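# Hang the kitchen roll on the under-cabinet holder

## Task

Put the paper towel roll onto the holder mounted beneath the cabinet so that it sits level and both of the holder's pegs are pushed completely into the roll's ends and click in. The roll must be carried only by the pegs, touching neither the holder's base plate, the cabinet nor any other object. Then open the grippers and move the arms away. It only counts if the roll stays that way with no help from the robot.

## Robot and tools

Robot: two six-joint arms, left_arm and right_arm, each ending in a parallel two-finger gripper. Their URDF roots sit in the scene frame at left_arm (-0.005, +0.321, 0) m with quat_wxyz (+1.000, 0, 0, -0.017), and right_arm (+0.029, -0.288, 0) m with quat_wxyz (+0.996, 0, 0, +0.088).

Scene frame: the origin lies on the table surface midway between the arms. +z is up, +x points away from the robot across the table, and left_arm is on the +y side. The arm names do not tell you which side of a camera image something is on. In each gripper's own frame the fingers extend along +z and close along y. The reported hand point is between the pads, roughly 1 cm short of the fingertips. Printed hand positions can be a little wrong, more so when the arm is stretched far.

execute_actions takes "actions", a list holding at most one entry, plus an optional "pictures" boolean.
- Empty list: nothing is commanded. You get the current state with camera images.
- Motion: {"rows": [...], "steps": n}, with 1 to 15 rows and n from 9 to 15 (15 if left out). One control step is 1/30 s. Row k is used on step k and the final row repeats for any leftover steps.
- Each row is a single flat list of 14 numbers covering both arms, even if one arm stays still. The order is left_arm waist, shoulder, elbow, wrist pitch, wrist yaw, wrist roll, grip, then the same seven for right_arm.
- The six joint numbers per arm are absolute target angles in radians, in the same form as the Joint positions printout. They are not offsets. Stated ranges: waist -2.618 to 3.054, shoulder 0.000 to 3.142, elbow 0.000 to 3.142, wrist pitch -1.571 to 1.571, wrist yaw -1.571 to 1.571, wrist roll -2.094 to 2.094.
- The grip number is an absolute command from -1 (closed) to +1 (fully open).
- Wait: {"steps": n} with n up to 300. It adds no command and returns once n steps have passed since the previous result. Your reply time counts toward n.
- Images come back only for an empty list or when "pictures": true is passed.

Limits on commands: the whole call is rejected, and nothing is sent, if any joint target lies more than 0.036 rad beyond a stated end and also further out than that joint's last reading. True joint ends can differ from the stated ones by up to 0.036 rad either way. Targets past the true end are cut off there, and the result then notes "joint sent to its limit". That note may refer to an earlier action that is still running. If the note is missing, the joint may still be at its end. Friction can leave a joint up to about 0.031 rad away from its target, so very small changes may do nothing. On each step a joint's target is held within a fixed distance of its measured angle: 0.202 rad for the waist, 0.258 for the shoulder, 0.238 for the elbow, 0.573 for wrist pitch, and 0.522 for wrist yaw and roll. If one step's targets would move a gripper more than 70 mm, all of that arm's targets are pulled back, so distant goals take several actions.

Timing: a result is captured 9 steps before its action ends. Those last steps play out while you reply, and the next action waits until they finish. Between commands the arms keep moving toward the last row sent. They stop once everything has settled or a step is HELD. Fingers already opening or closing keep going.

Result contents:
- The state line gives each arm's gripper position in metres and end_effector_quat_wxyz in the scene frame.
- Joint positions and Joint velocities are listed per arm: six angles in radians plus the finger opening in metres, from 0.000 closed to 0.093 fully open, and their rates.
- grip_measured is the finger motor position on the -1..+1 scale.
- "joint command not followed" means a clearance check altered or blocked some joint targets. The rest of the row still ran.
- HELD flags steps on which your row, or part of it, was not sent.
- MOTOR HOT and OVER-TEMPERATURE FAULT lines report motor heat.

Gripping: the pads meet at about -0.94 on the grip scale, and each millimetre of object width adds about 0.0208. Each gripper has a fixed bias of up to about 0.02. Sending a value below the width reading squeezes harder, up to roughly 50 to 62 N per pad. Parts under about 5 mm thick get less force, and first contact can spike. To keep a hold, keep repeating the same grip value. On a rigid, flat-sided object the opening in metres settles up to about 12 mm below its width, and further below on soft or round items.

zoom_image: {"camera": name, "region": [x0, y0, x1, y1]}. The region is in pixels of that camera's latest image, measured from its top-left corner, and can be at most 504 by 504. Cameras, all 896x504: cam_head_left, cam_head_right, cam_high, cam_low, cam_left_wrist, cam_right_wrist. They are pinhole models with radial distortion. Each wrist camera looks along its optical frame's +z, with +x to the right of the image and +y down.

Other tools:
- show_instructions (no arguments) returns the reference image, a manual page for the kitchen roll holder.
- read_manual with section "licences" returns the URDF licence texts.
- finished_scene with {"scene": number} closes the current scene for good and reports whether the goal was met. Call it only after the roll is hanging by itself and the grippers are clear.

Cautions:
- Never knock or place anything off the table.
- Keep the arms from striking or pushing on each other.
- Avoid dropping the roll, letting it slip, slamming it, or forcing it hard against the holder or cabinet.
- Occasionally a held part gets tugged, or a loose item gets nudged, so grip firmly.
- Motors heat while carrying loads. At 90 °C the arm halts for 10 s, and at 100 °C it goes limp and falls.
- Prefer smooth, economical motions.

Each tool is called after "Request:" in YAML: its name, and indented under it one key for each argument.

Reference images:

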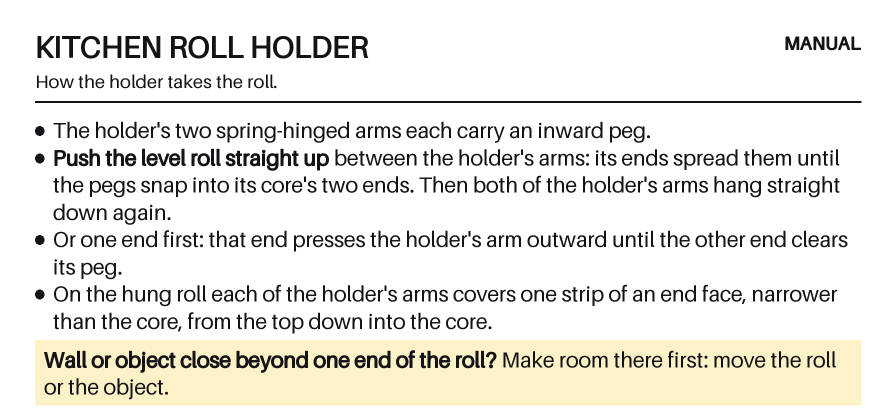

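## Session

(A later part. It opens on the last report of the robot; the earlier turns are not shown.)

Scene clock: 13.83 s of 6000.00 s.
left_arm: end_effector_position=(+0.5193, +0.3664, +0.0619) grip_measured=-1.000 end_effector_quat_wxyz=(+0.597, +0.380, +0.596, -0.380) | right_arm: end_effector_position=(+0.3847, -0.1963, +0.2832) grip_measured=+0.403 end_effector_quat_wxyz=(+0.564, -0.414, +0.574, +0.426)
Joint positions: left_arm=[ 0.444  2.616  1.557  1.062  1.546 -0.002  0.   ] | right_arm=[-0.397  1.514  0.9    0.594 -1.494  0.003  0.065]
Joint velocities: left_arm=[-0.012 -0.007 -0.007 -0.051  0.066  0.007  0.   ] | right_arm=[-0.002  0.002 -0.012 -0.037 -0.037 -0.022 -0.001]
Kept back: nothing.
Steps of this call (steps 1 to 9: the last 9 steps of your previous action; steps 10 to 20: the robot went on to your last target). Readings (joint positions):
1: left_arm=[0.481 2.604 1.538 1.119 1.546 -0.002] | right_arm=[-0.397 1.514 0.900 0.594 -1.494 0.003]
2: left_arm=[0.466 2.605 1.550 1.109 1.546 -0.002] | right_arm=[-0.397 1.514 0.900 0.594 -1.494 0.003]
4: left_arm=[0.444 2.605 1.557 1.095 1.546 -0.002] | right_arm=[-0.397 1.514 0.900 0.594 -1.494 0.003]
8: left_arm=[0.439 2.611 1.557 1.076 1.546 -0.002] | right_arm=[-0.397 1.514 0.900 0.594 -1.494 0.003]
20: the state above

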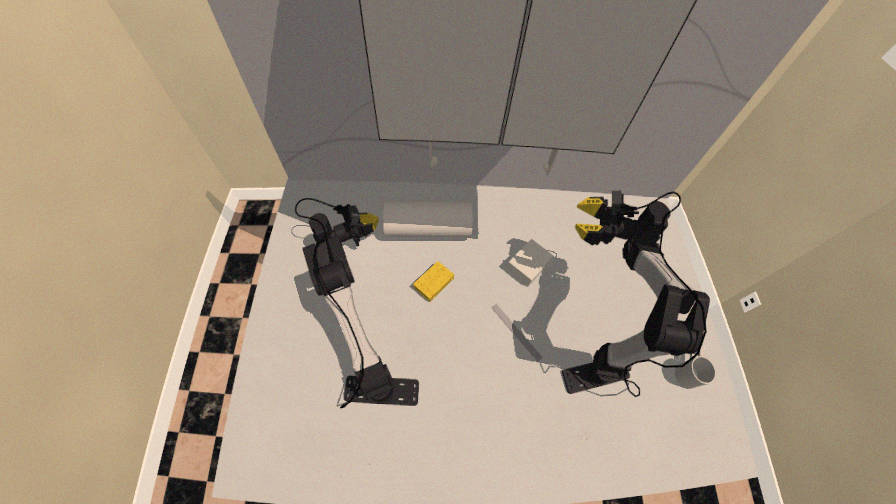

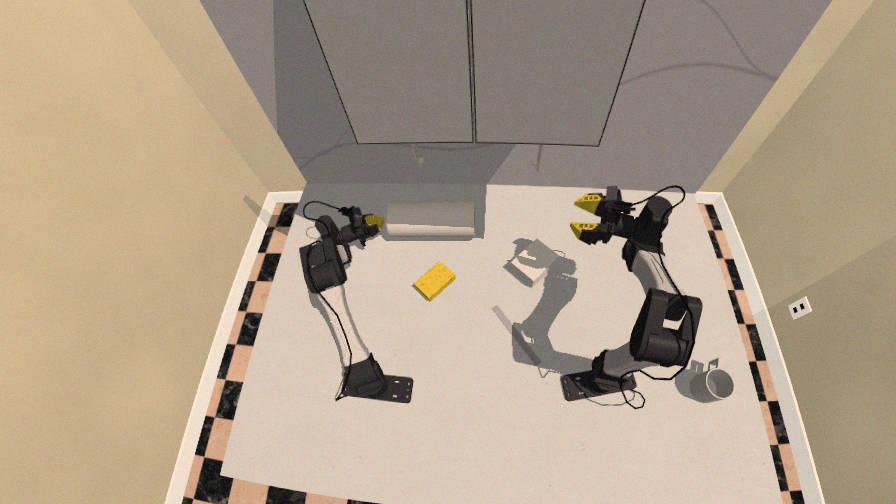

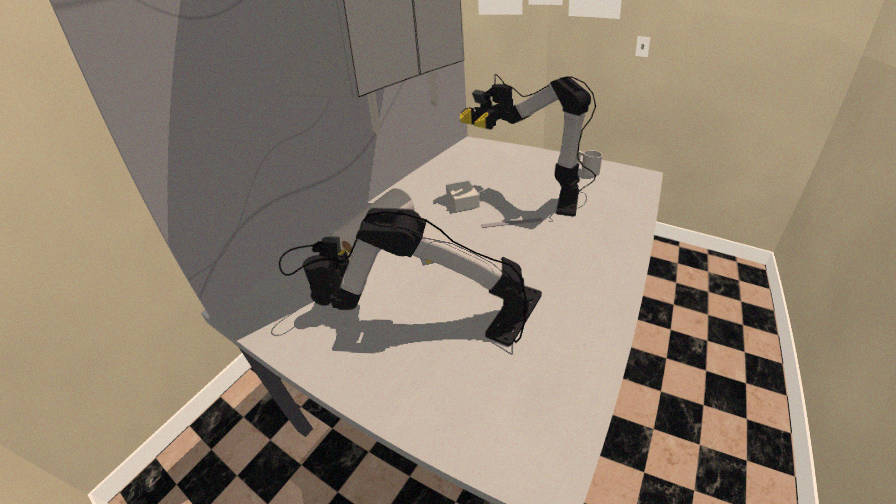

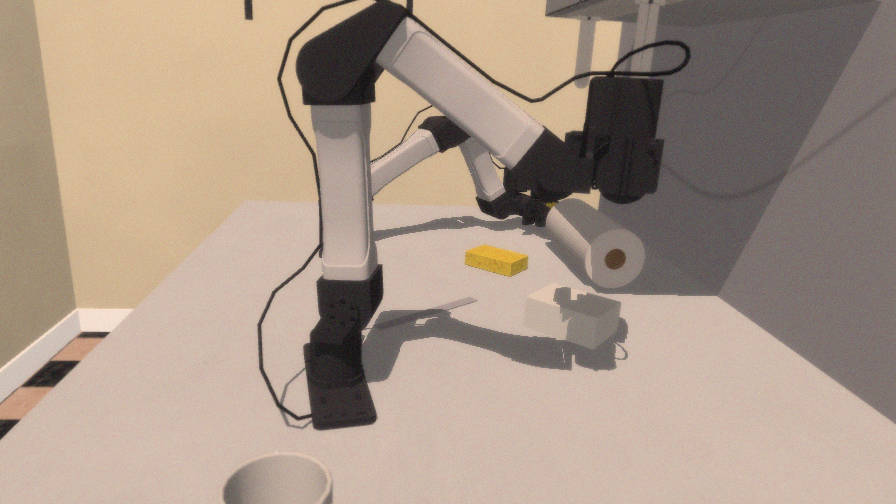

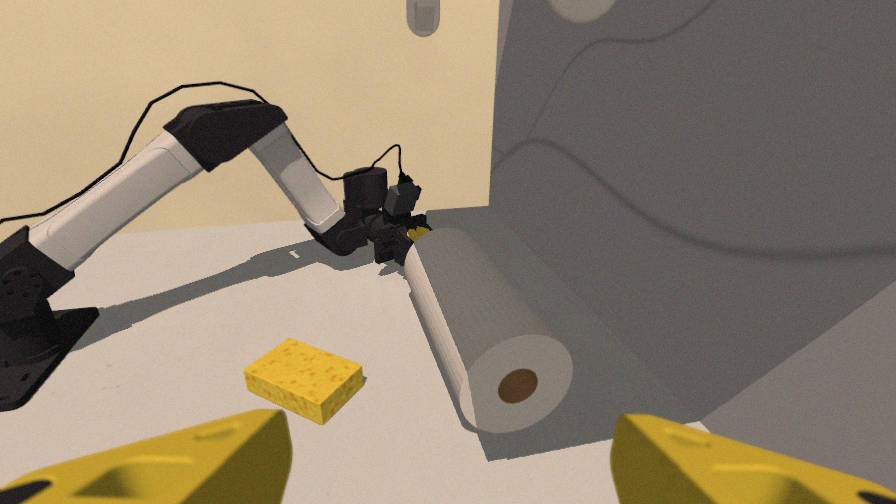

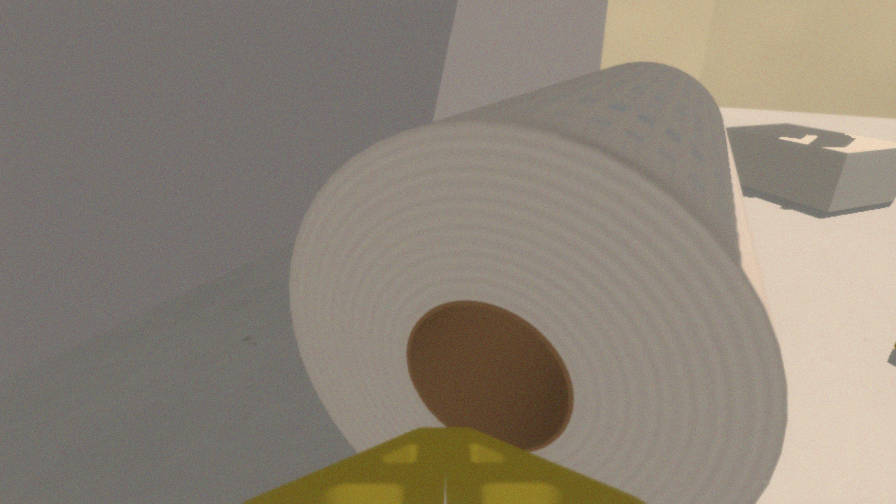

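Good alignment. Push gradually.

Request:
execute_actions:
  actions:
    - {"rows":[[0.43,2.63,1.575,1.056,1.55,0,-1,-0.4,1.5,0.9,0.6,-1.5,0,0.4],[0.415,2.63,1.575,1.056,1.55,0,-1,-0.4,1.5,0.9,0.6,-1.5,0,0.4],[0.40,2.63,1.575,1.056,1.55,0,-1,-0.4,1.5,0.9,0.6,-1.5,0,0.4],[0.385,2.63,1.575,1.056,1.55,0,-1,-0.4,1.5,0.9,0.6,-1.5,0,0.4],[0.37,2.63,1.575,1.056,1.55,0,-1,-0.4,1.5,0.9,0.6,-1.5,0,0.4],[0.355,2.63,1.575,1.056,1.55,0,-1,-0.4,1.5,0.9,0.6,-1.5,0,0.4],[0.34,2.63,1.575,1.056,1.55,0,-1,-0.4,1.5,0.9,0.6,-1.5,0,0.4],[0.325,2.63,1.575,1.056,1.55,0,-1,-0.4,1.5,0.9,0.6,-1.5,0,0.4],[0.31,2.63,1.575,1.056,1.55,0,-1,-0.4,1.5,0.9,0.6,-1.5,0,0.4],[0.295,2.63,1.575,1.056,1.55,0,-1,-0.4,1.5,0.9,0.6,-1.5,0,0.4],[0.28,2.63,1.58,1.056,1.55,0,-1,-0.4,1.5,0.9,0.6,-1.5,0,0.4],[0.265,2.635,1.59,1.05,1.55,0,-1,-0.4,1.5,0.9,0.6,-1.5,0,0.4],[0.25,2.64,1.6,1.045,1.55,0,-1,-0.4,1.5,0.9,0.6,-1.5,0,0.4],[0.235,2.64,1.6,1.04,1.55,0,-1,-0.4,1.5,0.9,0.6,-1.5,0,0.4],[0.22,2.645,1.61,1.035,1.55,0,-1,-0.4,1.5,0.9,0.6,-1.5,0,0.4]]}

Request:
execute_actions:
  actions:
    - {"rows":[[0.205,2.65,1.62,1.03,1.55,0,-1,-0.4,1.5,0.9,0.6,-1.5,0,0.4],[0.19,2.653,1.63,1.025,1.55,0,-1,-0.4,1.5,0.9,0.6,-1.5,0,0.4],[0.175,2.657,1.64,1.02,1.55,0,-1,-0.4,1.5,0.9,0.6,-1.5,0,0.4],[0.16,2.66,1.65,1.01,1.55,0,-1,-0.4,1.5,0.9,0.6,-1.5,0,0.4],[0.145,2.667,1.662,1.005,1.55,0,-1,-0.4,1.5,0.9,0.6,-1.5,0,0.4],[0.13,2.673,1.675,1.0,1.55,0,-1,-0.4,1.5,0.9,0.6,-1.5,0,0.4],[0.115,2.68,1.69,0.99,1.55,0,-1,-0.4,1.5,0.9,0.6,-1.5,0,0.4],[0.10,2.686,1.705,0.98,1.55,0,-1,-0.4,1.5,0.9,0.6,-1.5,0,0.4],[0.085,2.692,1.72,0.97,1.55,0,-1,-0.4,1.5,0.9,0.6,-1.5,0,0.4],[0.07,2.7,1.735,0.965,1.55,0,-1,-0.4,1.5,0.9,0.6,-1.5,0,0.4],[0.055,2.707,1.75,0.955,1.55,0,-1,-0.4,1.5,0.9,0.6,-1.5,0,0.4],[0.04,2.714,1.77,0.945,1.55,0,-1,-0.4,1.5,0.9,0.6,-1.5,0,0.4],[0.03,2.717,1.78,0.94,1.55,0,-1,-0.4,1.5,0.9,0.6,-1.5,0,0.4]]}

Request:
execute_actions:
  actions:
    - {"steps":25}
  pictures: true

Scene clock: 15.50 s of 6000.00 s.
left_arm: end_effector_position=(+0.5207, +0.3451, +0.0618) grip_measured=-1.000 end_effector_quat_wxyz=(+0.589, +0.392, +0.588, -0.392) | right_arm: end_effector_position=(+0.3847, -0.1963, +0.2832) grip_measured=+0.403 end_effector_quat_wxyz=(+0.564, -0.414, +0.574, +0.426)
Joint positions: left_arm=[ 0.404  2.616  1.557  1.061  1.546 -0.002  0.   ] | right_arm=[-0.397  1.514  0.9    0.594 -1.494  0.003  0.065]
Joint velocities: left_arm=[-0.447  0.002 -0.002 -0.007  0.037 -0.051  0.   ] | right_arm=[-0.002 -0.002 -0.017 -0.095 -0.066  0.007  0.   ]
Steps of this call (steps 1 to 15: the robot went on to your last target; steps 16 to 44: nothing new was sent; steps 45 to 50: the first 6 steps of this action). Readings (joint positions):
45: left_arm=[0.444 2.616 1.557 1.061 1.546 -0.002] | right_arm=[-0.397 1.514 0.900 0.594 -1.494 0.003]
46: left_arm=[0.442 2.616 1.557 1.061 1.546 -0.002] | right_arm=[-0.397 1.514 0.900 0.594 -1.494 0.003]
48: left_arm=[0.430 2.616 1.557 1.061 1.546 -0.002] | right_arm=[-0.397 1.514 0.900 0.594 -1.494 0.003]
50: the state above

Scene clock: 16.00 s of 6000.00 s.
left_arm: end_effector_position=(+0.5227, +0.2215, +0.0578) grip_measured=-1.000 end_effector_quat_wxyz=(+0.537, +0.459, +0.538, -0.460) | right_arm: end_effector_position=(+0.3847, -0.1963, +0.2832) grip_measured=+0.403 end_effector_quat_wxyz=(+0.564, -0.414, +0.574, +0.426)
Joint positions: left_arm=[ 0.165  2.658  1.633  1.026  1.546 -0.002  0.   ] | right_arm=[-0.397  1.514  0.9    0.594 -1.494  0.003  0.065]
Joint velocities: left_arm=[-0.388  0.134  0.335 -0.271 -0.081 -0.081  0.   ] | right_arm=[-0.002 -0.017 -0.002 -0.037 -0.051  0.022 -0.   ]
Steps of this call (steps 1 to 9: the last 9 steps of your previous action; steps 10 to 15: the first 6 steps of this action). Readings (joint positions):
10: left_arm=[0.235 2.636 1.583 1.050 1.546 -0.002] | right_arm=[-0.397 1.514 0.900 0.594 -1.494 0.003]
11: left_arm=[0.221 2.641 1.592 1.046 1.546 -0.002] | right_arm=[-0.397 1.514 0.900 0.594 -1.494 0.003]
13: left_arm=[0.193 2.649 1.611 1.037 1.546 -0.002] | right_arm=[-0.397 1.514 0.900 0.594 -1.494 0.003]
15: the state above

Scene clock: 16.83 s of 6000.00 s.
left_arm: end_effector_position=(+0.5218, +0.1481, +0.0586) grip_measured=-1.000 end_effector_quat_wxyz=(+0.502, +0.494, +0.506, -0.498) | right_arm: end_effector_position=(+0.3847, -0.1963, +0.2832) grip_measured=+0.403 end_effector_quat_wxyz=(+0.564, -0.414, +0.574, +0.426)
Joint positions: left_arm=[ 0.024  2.71   1.757  0.946  1.547 -0.002  0.   ] | right_arm=[-0.397  1.514  0.9    0.594 -1.494  0.003  0.065]
Joint velocities: left_arm=[-0.007 -0.002 -0.002 -0.051 -0.037 -0.007  0.   ] | right_arm=[ 0.002 -0.017  0.002  0.081  0.007  0.022  0.   ]
Kept back: nothing.
Steps of this call (steps 1 to 9: the last 9 steps of your previous action; steps 10 to 25: the robot went on to your last target). Readings (joint positions):
1: left_arm=[0.151 2.663 1.646 1.021 1.547 -0.002] | right_arm=[-0.397 1.514 0.900 0.594 -1.494 0.003]
2: left_arm=[0.137 2.669 1.660 1.014 1.547 -0.002] | right_arm=[-0.397 1.514 0.900 0.594 -1.494 0.003]
4: left_arm=[0.107 2.682 1.689 1.000 1.547 -0.002] | right_arm=[-0.397 1.514 0.900 0.594 -1.494 0.003]
8: left_arm=[0.049 2.707 1.747 0.970 1.547 -0.002] | right_arm=[-0.397 1.514 0.900 0.594 -1.494 0.003]
25: the state above

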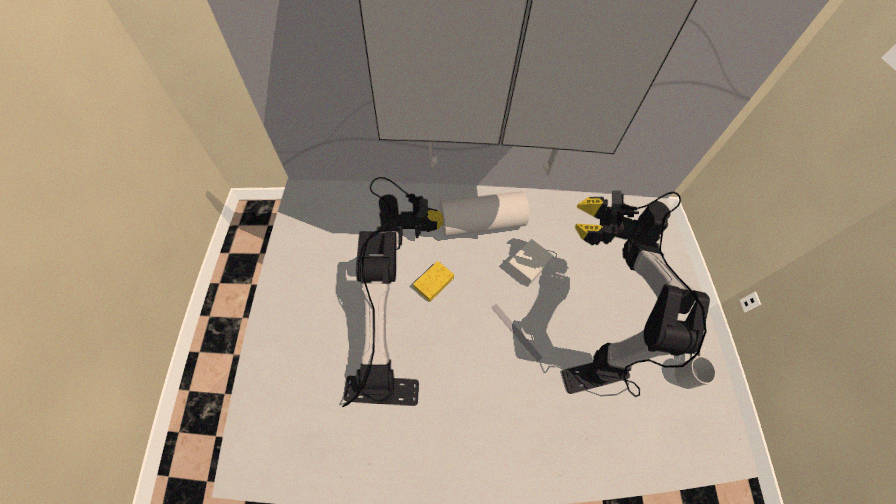

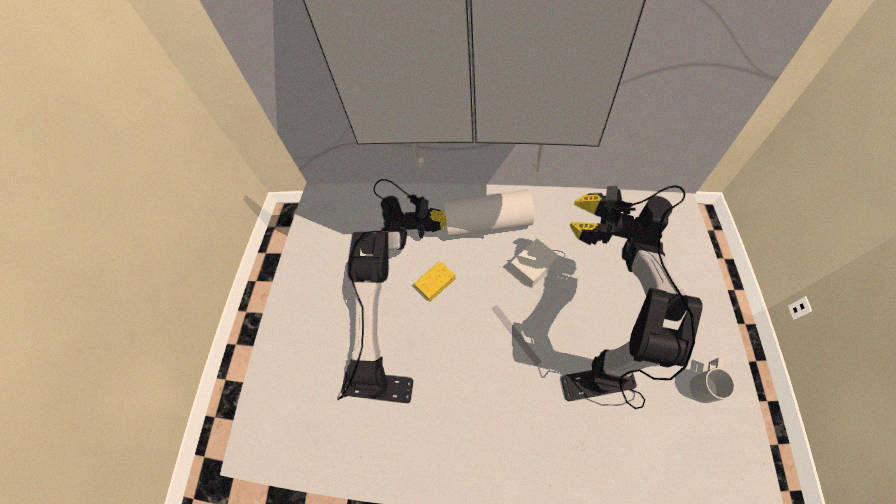

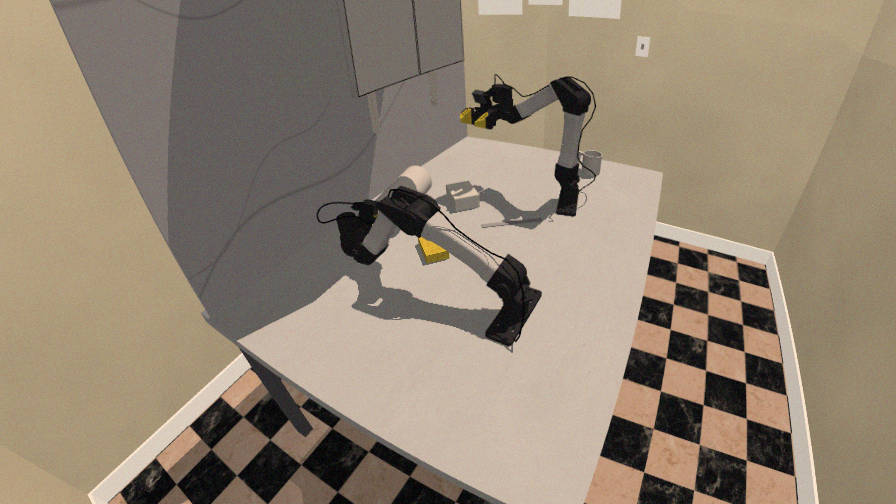

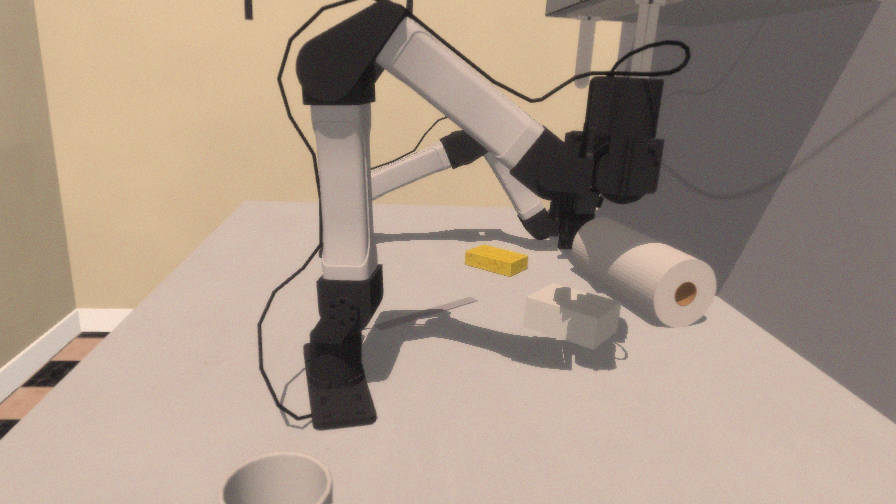

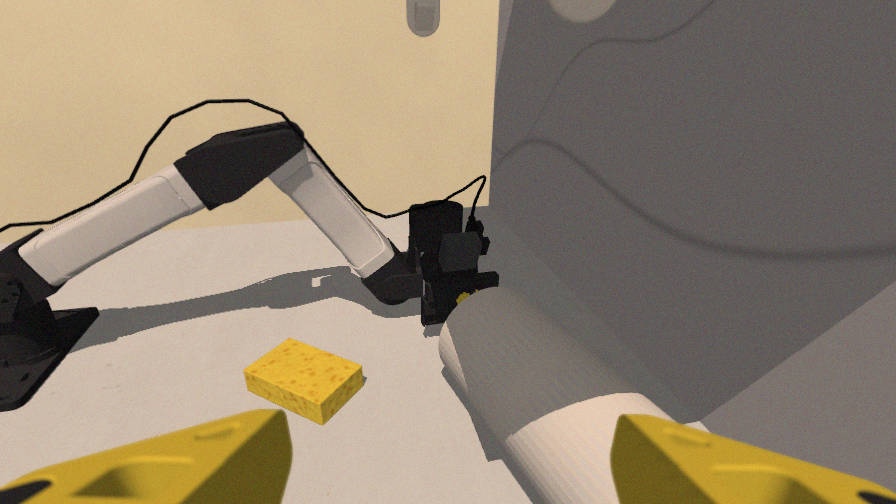

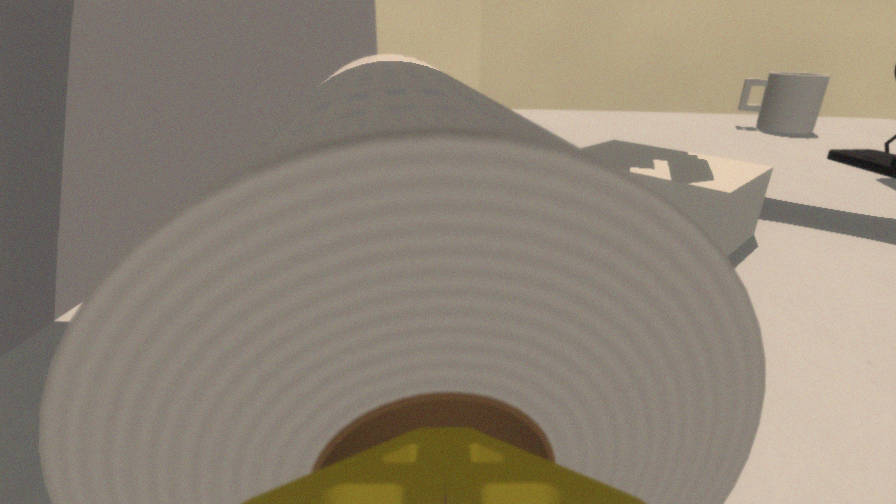

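Request:
execute_actions:
  actions:
    - {"rows":[[0.12,2.71,1.75,0.96,1.55,0,-1,-0.4,2.2,1.3,0.9,-1.55,0,0.5]]}

Request:
execute_actions:
  actions:
    - {"rows":[[0.12,2.71,1.74,0.97,1.55,0,0.5,-0.33,2.6,1.72,0.9,-1.55,0,0.5]]}

Request:
execute_actions:
  actions:
    - {"rows":[[0.12,2.71,1.74,0.97,1.55,0,0.5,-0.3,2.64,1.75,0.92,-1.55,0,0.5],[0.12,2.71,1.74,0.97,1.55,0,0.5,-0.3,2.66,1.76,0.92,-1.55,0,0.5],[0.12,2.71,1.74,0.97,1.55,0,0.5,-0.29,2.68,1.77,0.93,-1.55,0,0.5],[0.12,2.71,1.74,0.97,1.55,0,0.5,-0.28,2.70,1.78,0.93,-1.55,0,0.5],[0.12,2.71,1.74,0.97,1.55,0,0.5,-0.27,2.72,1.79,0.93,-1.55,0,0.5]]}

Request:
execute_actions:
  actions:
    - {"steps":25}
  pictures: true

Scene clock: 17.80 s of 6000.00 s.
left_arm: end_effector_position=(+0.5351, +0.1962, +0.0586) grip_measured=-1.000 end_effector_quat_wxyz=(+0.523, +0.471, +0.528, -0.476) | right_arm: end_effector_position=(+0.4805, -0.2170, +0.2776) grip_measured=+0.497 end_effector_quat_wxyz=(+0.602, -0.480, +0.515, +0.377)
Joint positions: left_arm=[ 0.114  2.71   1.757  0.945  1.548 -0.002  0.   ] | right_arm=[-0.396  1.931  1.29   0.835 -1.529  0.002  0.069]
Joint velocities: left_arm=[ 0.447 -0.012 -0.002 -0.007 -0.007 -0.022  0.   ] | right_arm=[-0.002  1.624  0.51   0.432  0.125 -0.037 -0.001]
Steps of this call (steps 1 to 15: the robot went on to your last target; steps 16 to 23: nothing new was sent; steps 24 to 29: the first 6 steps of this action). Readings (joint positions):
24: left_arm=[0.031 2.710 1.757 0.945 1.548 -0.002] | right_arm=[-0.397 1.551 0.933 0.636 -1.518 0.003]
25: left_arm=[0.042 2.710 1.757 0.945 1.548 -0.002] | right_arm=[-0.396 1.626 1.017 0.694 -1.531 0.002]
27: left_arm=[0.078 2.710 1.757 0.945 1.548 -0.002] | right_arm=[-0.396 1.794 1.197 0.781 -1.534 0.002]
29: the state above

Scene clock: 18.30 s of 6000.00 s.
left_arm: end_effector_position=(+0.5362, +0.2009, +0.0591) grip_measured=+0.456 end_effector_quat_wxyz=(+0.527, +0.470, +0.528, -0.472) | right_arm: end_effector_position=(+0.5724, -0.2067, +0.1129) grip_measured=+0.497 end_effector_quat_wxyz=(+0.553, -0.458, +0.539, +0.442)
Joint positions: left_arm=[ 0.123  2.71   1.757  0.952  1.548 -0.002  0.067] | right_arm=[-0.338  2.558  1.687  0.902 -1.541  0.002  0.069]
Joint velocities: left_arm=[-0.002  0.002  0.002  0.007 -0.051 -0.051  0.084] | right_arm=[ 0.212  0.877  0.242 -0.066 -0.007  0.037 -0.001]
Steps of this call (steps 1 to 9: the last 9 steps of your previous action; steps 10 to 15: the first 6 steps of this action). Readings (joint positions):
10: left_arm=[0.125 2.710 1.757 0.947 1.548 -0.002] | right_arm=[-0.391 2.261 1.342 0.876 -1.555 0.002]
11: left_arm=[0.123 2.710 1.757 0.948 1.548 -0.002] | right_arm=[-0.381 2.325 1.439 0.893 -1.555 0.002]
13: left_arm=[0.123 2.710 1.757 0.950 1.548 -0.002] | right_arm=[-0.357 2.468 1.617 0.904 -1.548 0.002]
15: the state above

Scene clock: 18.80 s of 6000.00 s.
left_arm: end_effector_position=(+0.5362, +0.2009, +0.0593) grip_measured=+0.497 end_effector_quat_wxyz=(+0.527, +0.471, +0.527, -0.471) | right_arm: end_effector_position=(+0.5783, -0.1857, +0.0819) grip_measured=+0.497 end_effector_quat_wxyz=(+0.541, -0.468, +0.530, +0.456)
Joint positions: left_arm=[ 0.123  2.71   1.757  0.954  1.548 -0.002  0.069] | right_arm=[-0.297  2.668  1.77   0.923 -1.546  0.002  0.069]
Joint velocities: left_arm=[-0.012 -0.012 -0.002 -0.007  0.066 -0.037 -0.001] | right_arm=[ 0.247  0.379  0.154  0.081 -0.051  0.066  0.001]
Steps of this call (steps 1 to 9: the last 9 steps of your previous action; steps 10 to 15: the first 6 steps of this action). Readings (joint positions):
10: left_arm=[0.123 2.710 1.757 0.954 1.548 -0.002] | right_arm=[-0.325 2.614 1.705 0.896 -1.545 0.002]
11: left_arm=[0.123 2.710 1.757 0.954 1.548 -0.002] | right_arm=[-0.323 2.620 1.717 0.900 -1.546 0.002]
13: left_arm=[0.123 2.710 1.757 0.954 1.548 -0.002] | right_arm=[-0.313 2.640 1.747 0.913 -1.546 0.002]
15: the state above

Scene clock: 19.63 s of 6000.00 s.
left_arm: end_effector_position=(+0.5362, +0.2009, +0.0593) grip_measured=+0.497 end_effector_quat_wxyz=(+0.527, +0.471, +0.527, -0.471) | right_arm: end_effector_position=(+0.5733, -0.1687, +0.0600) grip_measured=+0.497 end_effector_quat_wxyz=(+0.524, -0.466, +0.532, +0.474)
Joint positions: left_arm=[ 0.123  2.71   1.757  0.954  1.548 -0.002  0.069] | right_arm=[-0.267  2.712  1.773  0.927 -1.546  0.002  0.069]
Joint velocities: left_arm=[ 0.012  0.007  0.002 -0.066  0.051 -0.037  0.   ] | right_arm=[ 0.007 -0.007 -0.002 -0.066  0.066 -0.066  0.002]
Kept back: nothing.
Steps of this call (steps 1 to 9: the last 9 steps of your previous action; steps 10 to 25: the robot went on to your last target). Readings (joint positions):
1: left_arm=[0.123 2.710 1.757 0.954 1.548 -0.002] | right_arm=[-0.289 2.679 1.773 0.924 -1.546 0.002]
2: left_arm=[0.123 2.710 1.757 0.954 1.548 -0.002] | right_arm=[-0.281 2.689 1.773 0.924 -1.546 0.002]
4: left_arm=[0.123 2.710 1.757 0.954 1.548 -0.002] | right_arm=[-0.270 2.705 1.773 0.924 -1.546 0.002]
8: left_arm=[0.123 2.710 1.757 0.954 1.548 -0.002] | right_arm=[-0.266 2.712 1.773 0.924 -1.546 0.002]
25: the state above

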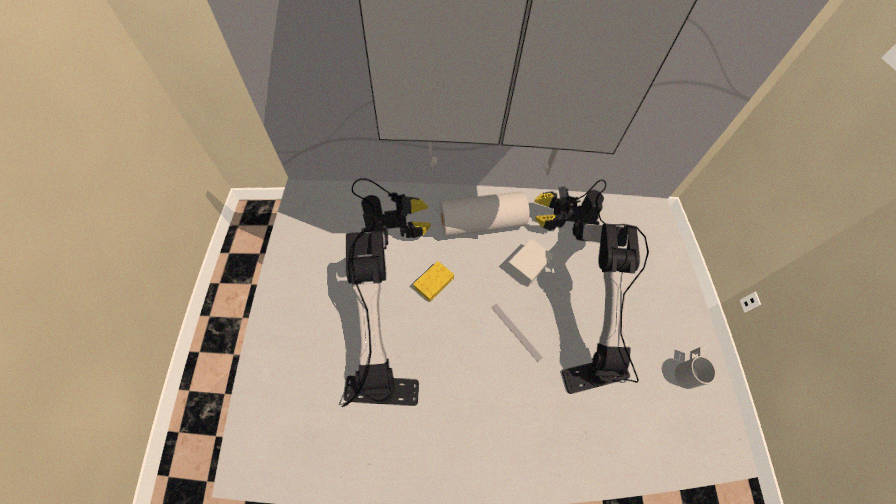

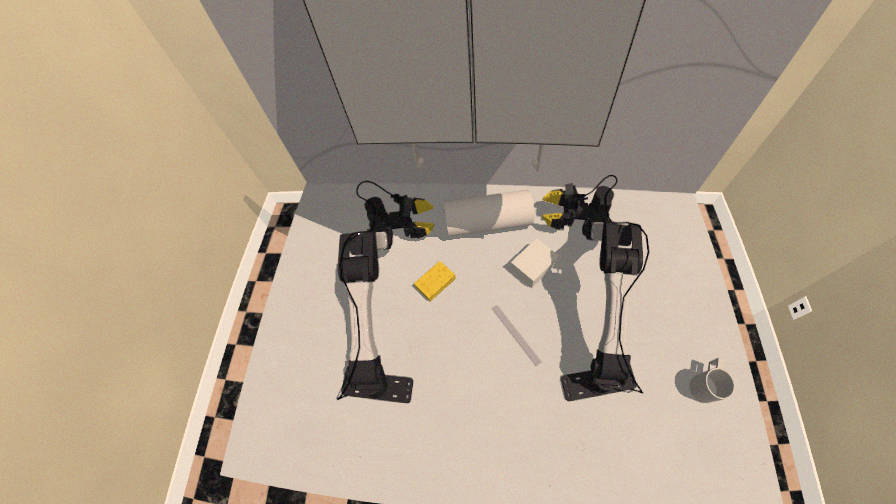

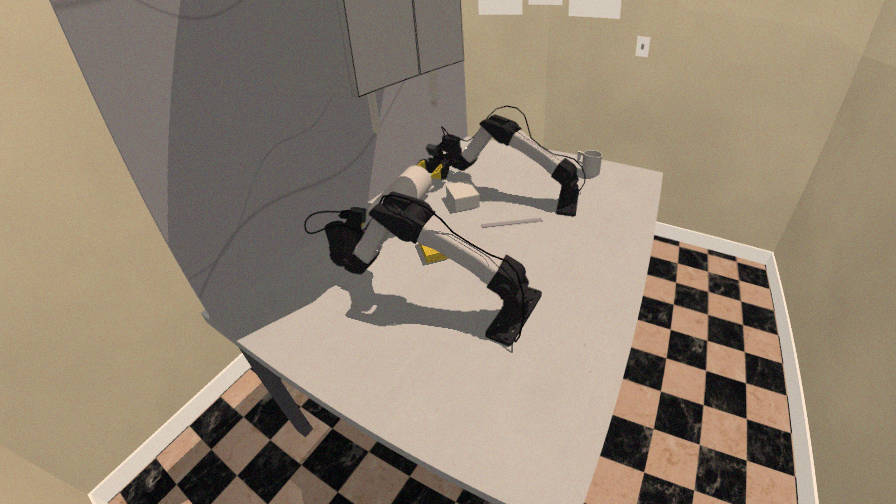

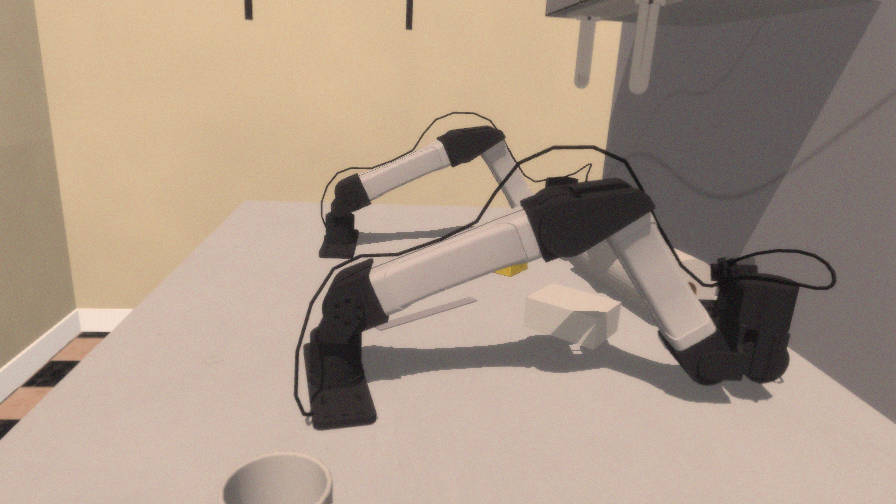

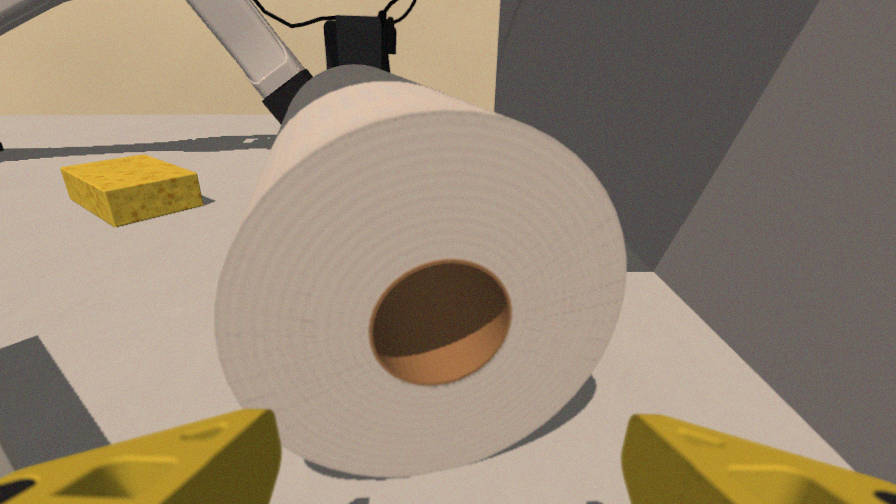

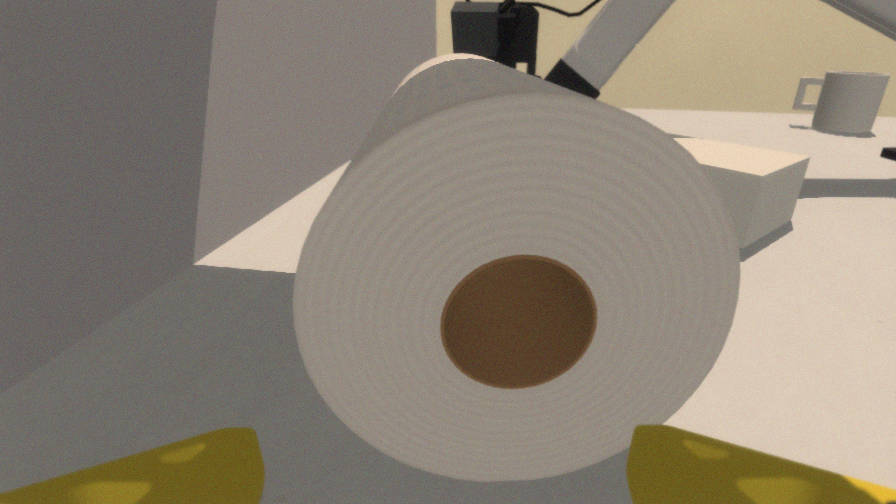

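Request:
execute_actions:
  actions:
    - {"rows":[[0.11,2.72,1.75,0.97,1.55,0,0.5,-0.26,2.74,1.83,0.91,-1.56,0,0.5],[0.1,2.73,1.75,0.97,1.55,0,0.5,-0.25,2.76,1.87,0.89,-1.57,0,0.5],[0.09,2.73,1.75,0.97,1.55,0,0.5,-0.24,2.78,1.91,0.88,-1.57,0,0.5],[0.08,2.73,1.75,0.97,1.55,0,0.5,-0.23,2.80,1.94,0.87,-1.57,0,0.5],[0.07,2.73,1.75,0.97,1.55,0,0.5,-0.22,2.80,1.94,0.87,-1.57,0,0.5],[0.06,2.73,1.75,0.97,1.55,0,0.5,-0.21,2.80,1.94,0.87,-1.57,0,0.5],[0.05,2.73,1.75,0.97,1.55,0,0.5,-0.20,2.80,1.94,0.87,-1.57,0,0.5],[0.04,2.73,1.75,0.97,1.55,0,0.5,-0.19,2.80,1.94,0.87,-1.57,0,0.5],[0.03,2.73,1.75,0.97,1.55,0,0.5,-0.18,2.80,1.94,0.87,-1.57,0,0.5],[0.02,2.73,1.75,0.97,1.55,0,0.5,-0.17,2.80,1.94,0.87,-1.57,0,0.5],[0.01,2.73,1.75,0.97,1.55,0,0.5,-0.16,2.80,1.94,0.87,-1.57,0,0.5]]}

Request:
execute_actions:
  actions:
    - {"steps":25}
  pictures: true

Scene clock: 20.50 s of 6000.00 s.
left_arm: end_effector_position=(+0.5322, +0.1869, +0.0537) grip_measured=+0.497 end_effector_quat_wxyz=(+0.519, +0.476, +0.523, -0.480) | right_arm: end_effector_position=(+0.5881, -0.1600, +0.0658) grip_measured=+0.497 end_effector_quat_wxyz=(+0.531, -0.486, +0.513, +0.467)
Joint positions: left_arm=[ 0.097  2.721  1.757  0.957  1.548 -0.002  0.069] | right_arm=[-0.248  2.769  1.909  0.899 -1.552  0.002  0.069]
Joint velocities: left_arm=[-0.295  0.081  0.007 -0.037  0.066  0.022 -0.   ] | right_arm=[ 0.222  0.125  0.305 -0.081 -0.051 -0.007 -0.001]
joint sent to its limit (right arm) — the command would take joint 5 (wrist yaw) past its lower limit, so that joint was sent only as far as its limit.
Steps of this call (steps 1 to 15: the robot went on to your last target; steps 16 to 20: nothing new was sent; steps 21 to 26: the first 6 steps of this action). Readings (joint positions):
21: left_arm=[0.123 2.710 1.757 0.954 1.548 -0.002] | right_arm=[-0.267 2.714 1.779 0.925 -1.548 0.002]
22: left_arm=[0.121 2.711 1.757 0.955 1.548 -0.002] | right_arm=[-0.266 2.723 1.799 0.921 -1.551 0.002]
24: left_arm=[0.113 2.715 1.757 0.957 1.548 -0.002] | right_arm=[-0.260 2.751 1.866 0.909 -1.552 0.002]
26: the state above

Scene clock: 21.33 s of 6000.00 s.
left_arm: end_effector_position=(+0.5280, +0.1593, +0.0501) grip_measured=+0.498 end_effector_quat_wxyz=(+0.510, +0.481, +0.518, -0.489) | right_arm: end_effector_position=(+0.5806, -0.1290, +0.0642) grip_measured=+0.498 end_effector_quat_wxyz=(+0.514, -0.499, +0.501, +0.486)
Joint positions: left_arm=[ 0.045  2.728  1.757  0.957  1.525 -0.002  0.069] | right_arm=[-0.193  2.776  1.919  0.885 -1.556  0.002  0.069]
Joint velocities: left_arm=[ 0.017 -0.012  0.012 -0.037 -0.066  0.022  0.001] | right_arm=[-0.017 -0.007 -0.012  0.037  0.051 -0.022 -0.001]
joint sent to its limit (right arm) — the command would take joint 5 (wrist yaw) past its lower limit, so that joint was sent only as far as its limit.
Kept back: nothing.
Steps of this call (steps 1 to 9: the last 9 steps of your previous action; steps 10 to 25: the robot went on to your last target). Readings (joint positions):
1: left_arm=[0.086 2.724 1.757 0.957 1.548 -0.002] | right_arm=[-0.239 2.772 1.916 0.896 -1.552 0.002]
2: left_arm=[0.074 2.726 1.757 0.957 1.548 -0.002] | right_arm=[-0.229 2.774 1.918 0.894 -1.552 0.002]
4: left_arm=[0.048 2.728 1.757 0.957 1.547 -0.002] | right_arm=[-0.204 2.776 1.919 0.890 -1.552 0.002]
8: left_arm=[0.045 2.728 1.757 0.957 1.525 -0.002] | right_arm=[-0.194 2.776 1.919 0.887 -1.556 0.002]
25: the state above

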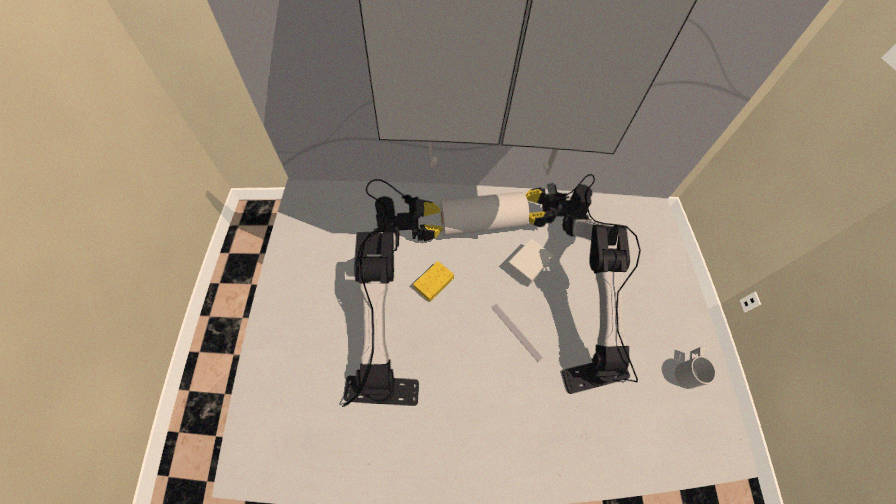

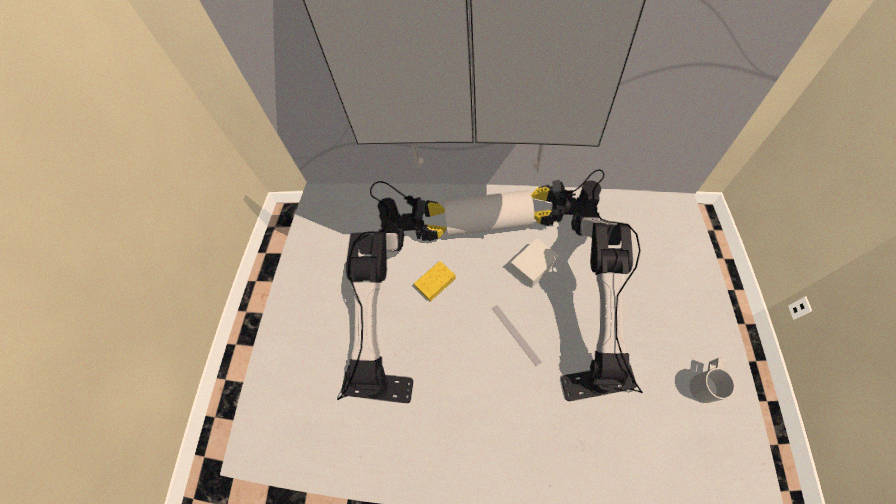

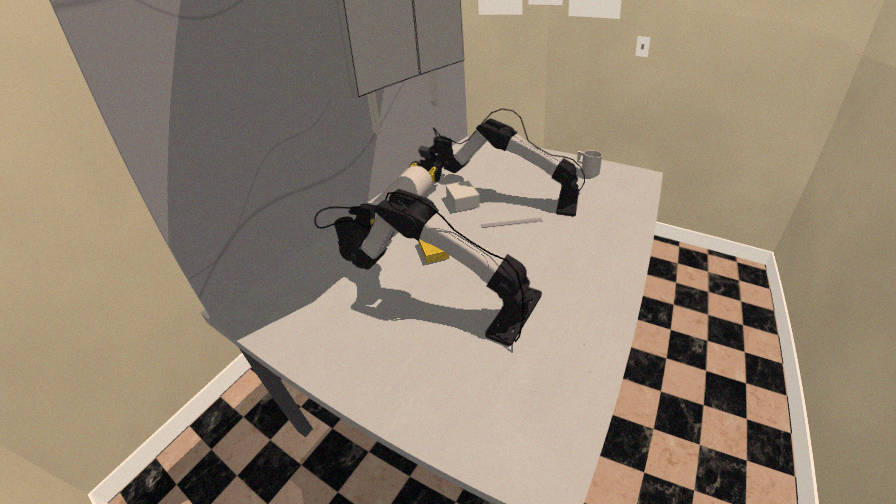

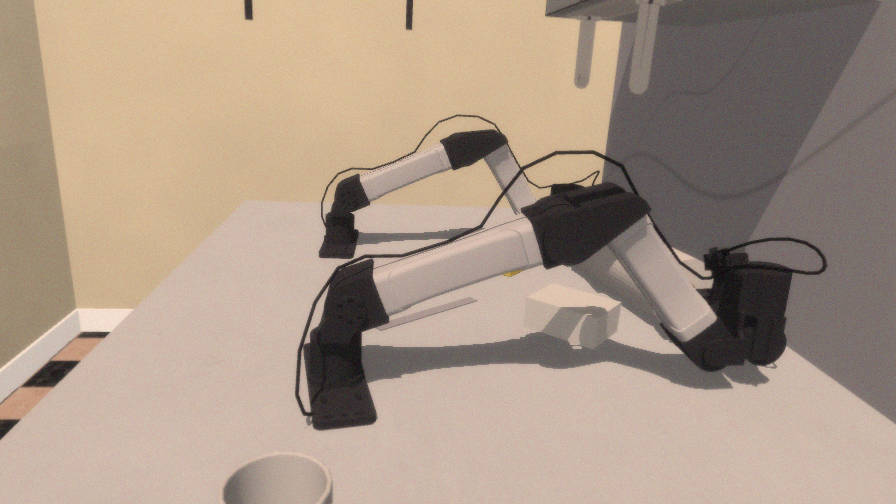

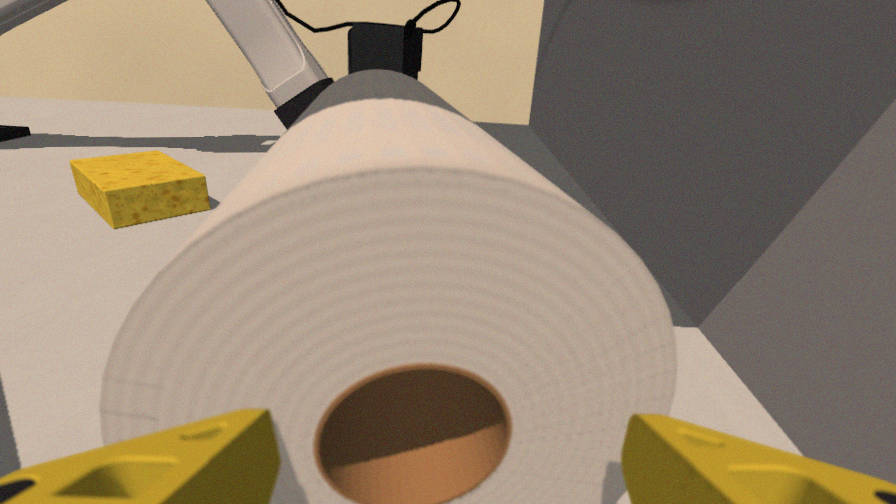

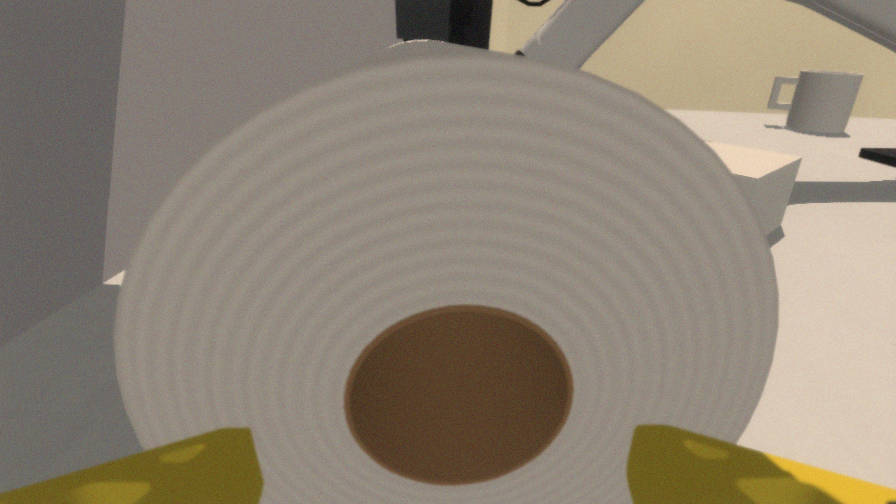

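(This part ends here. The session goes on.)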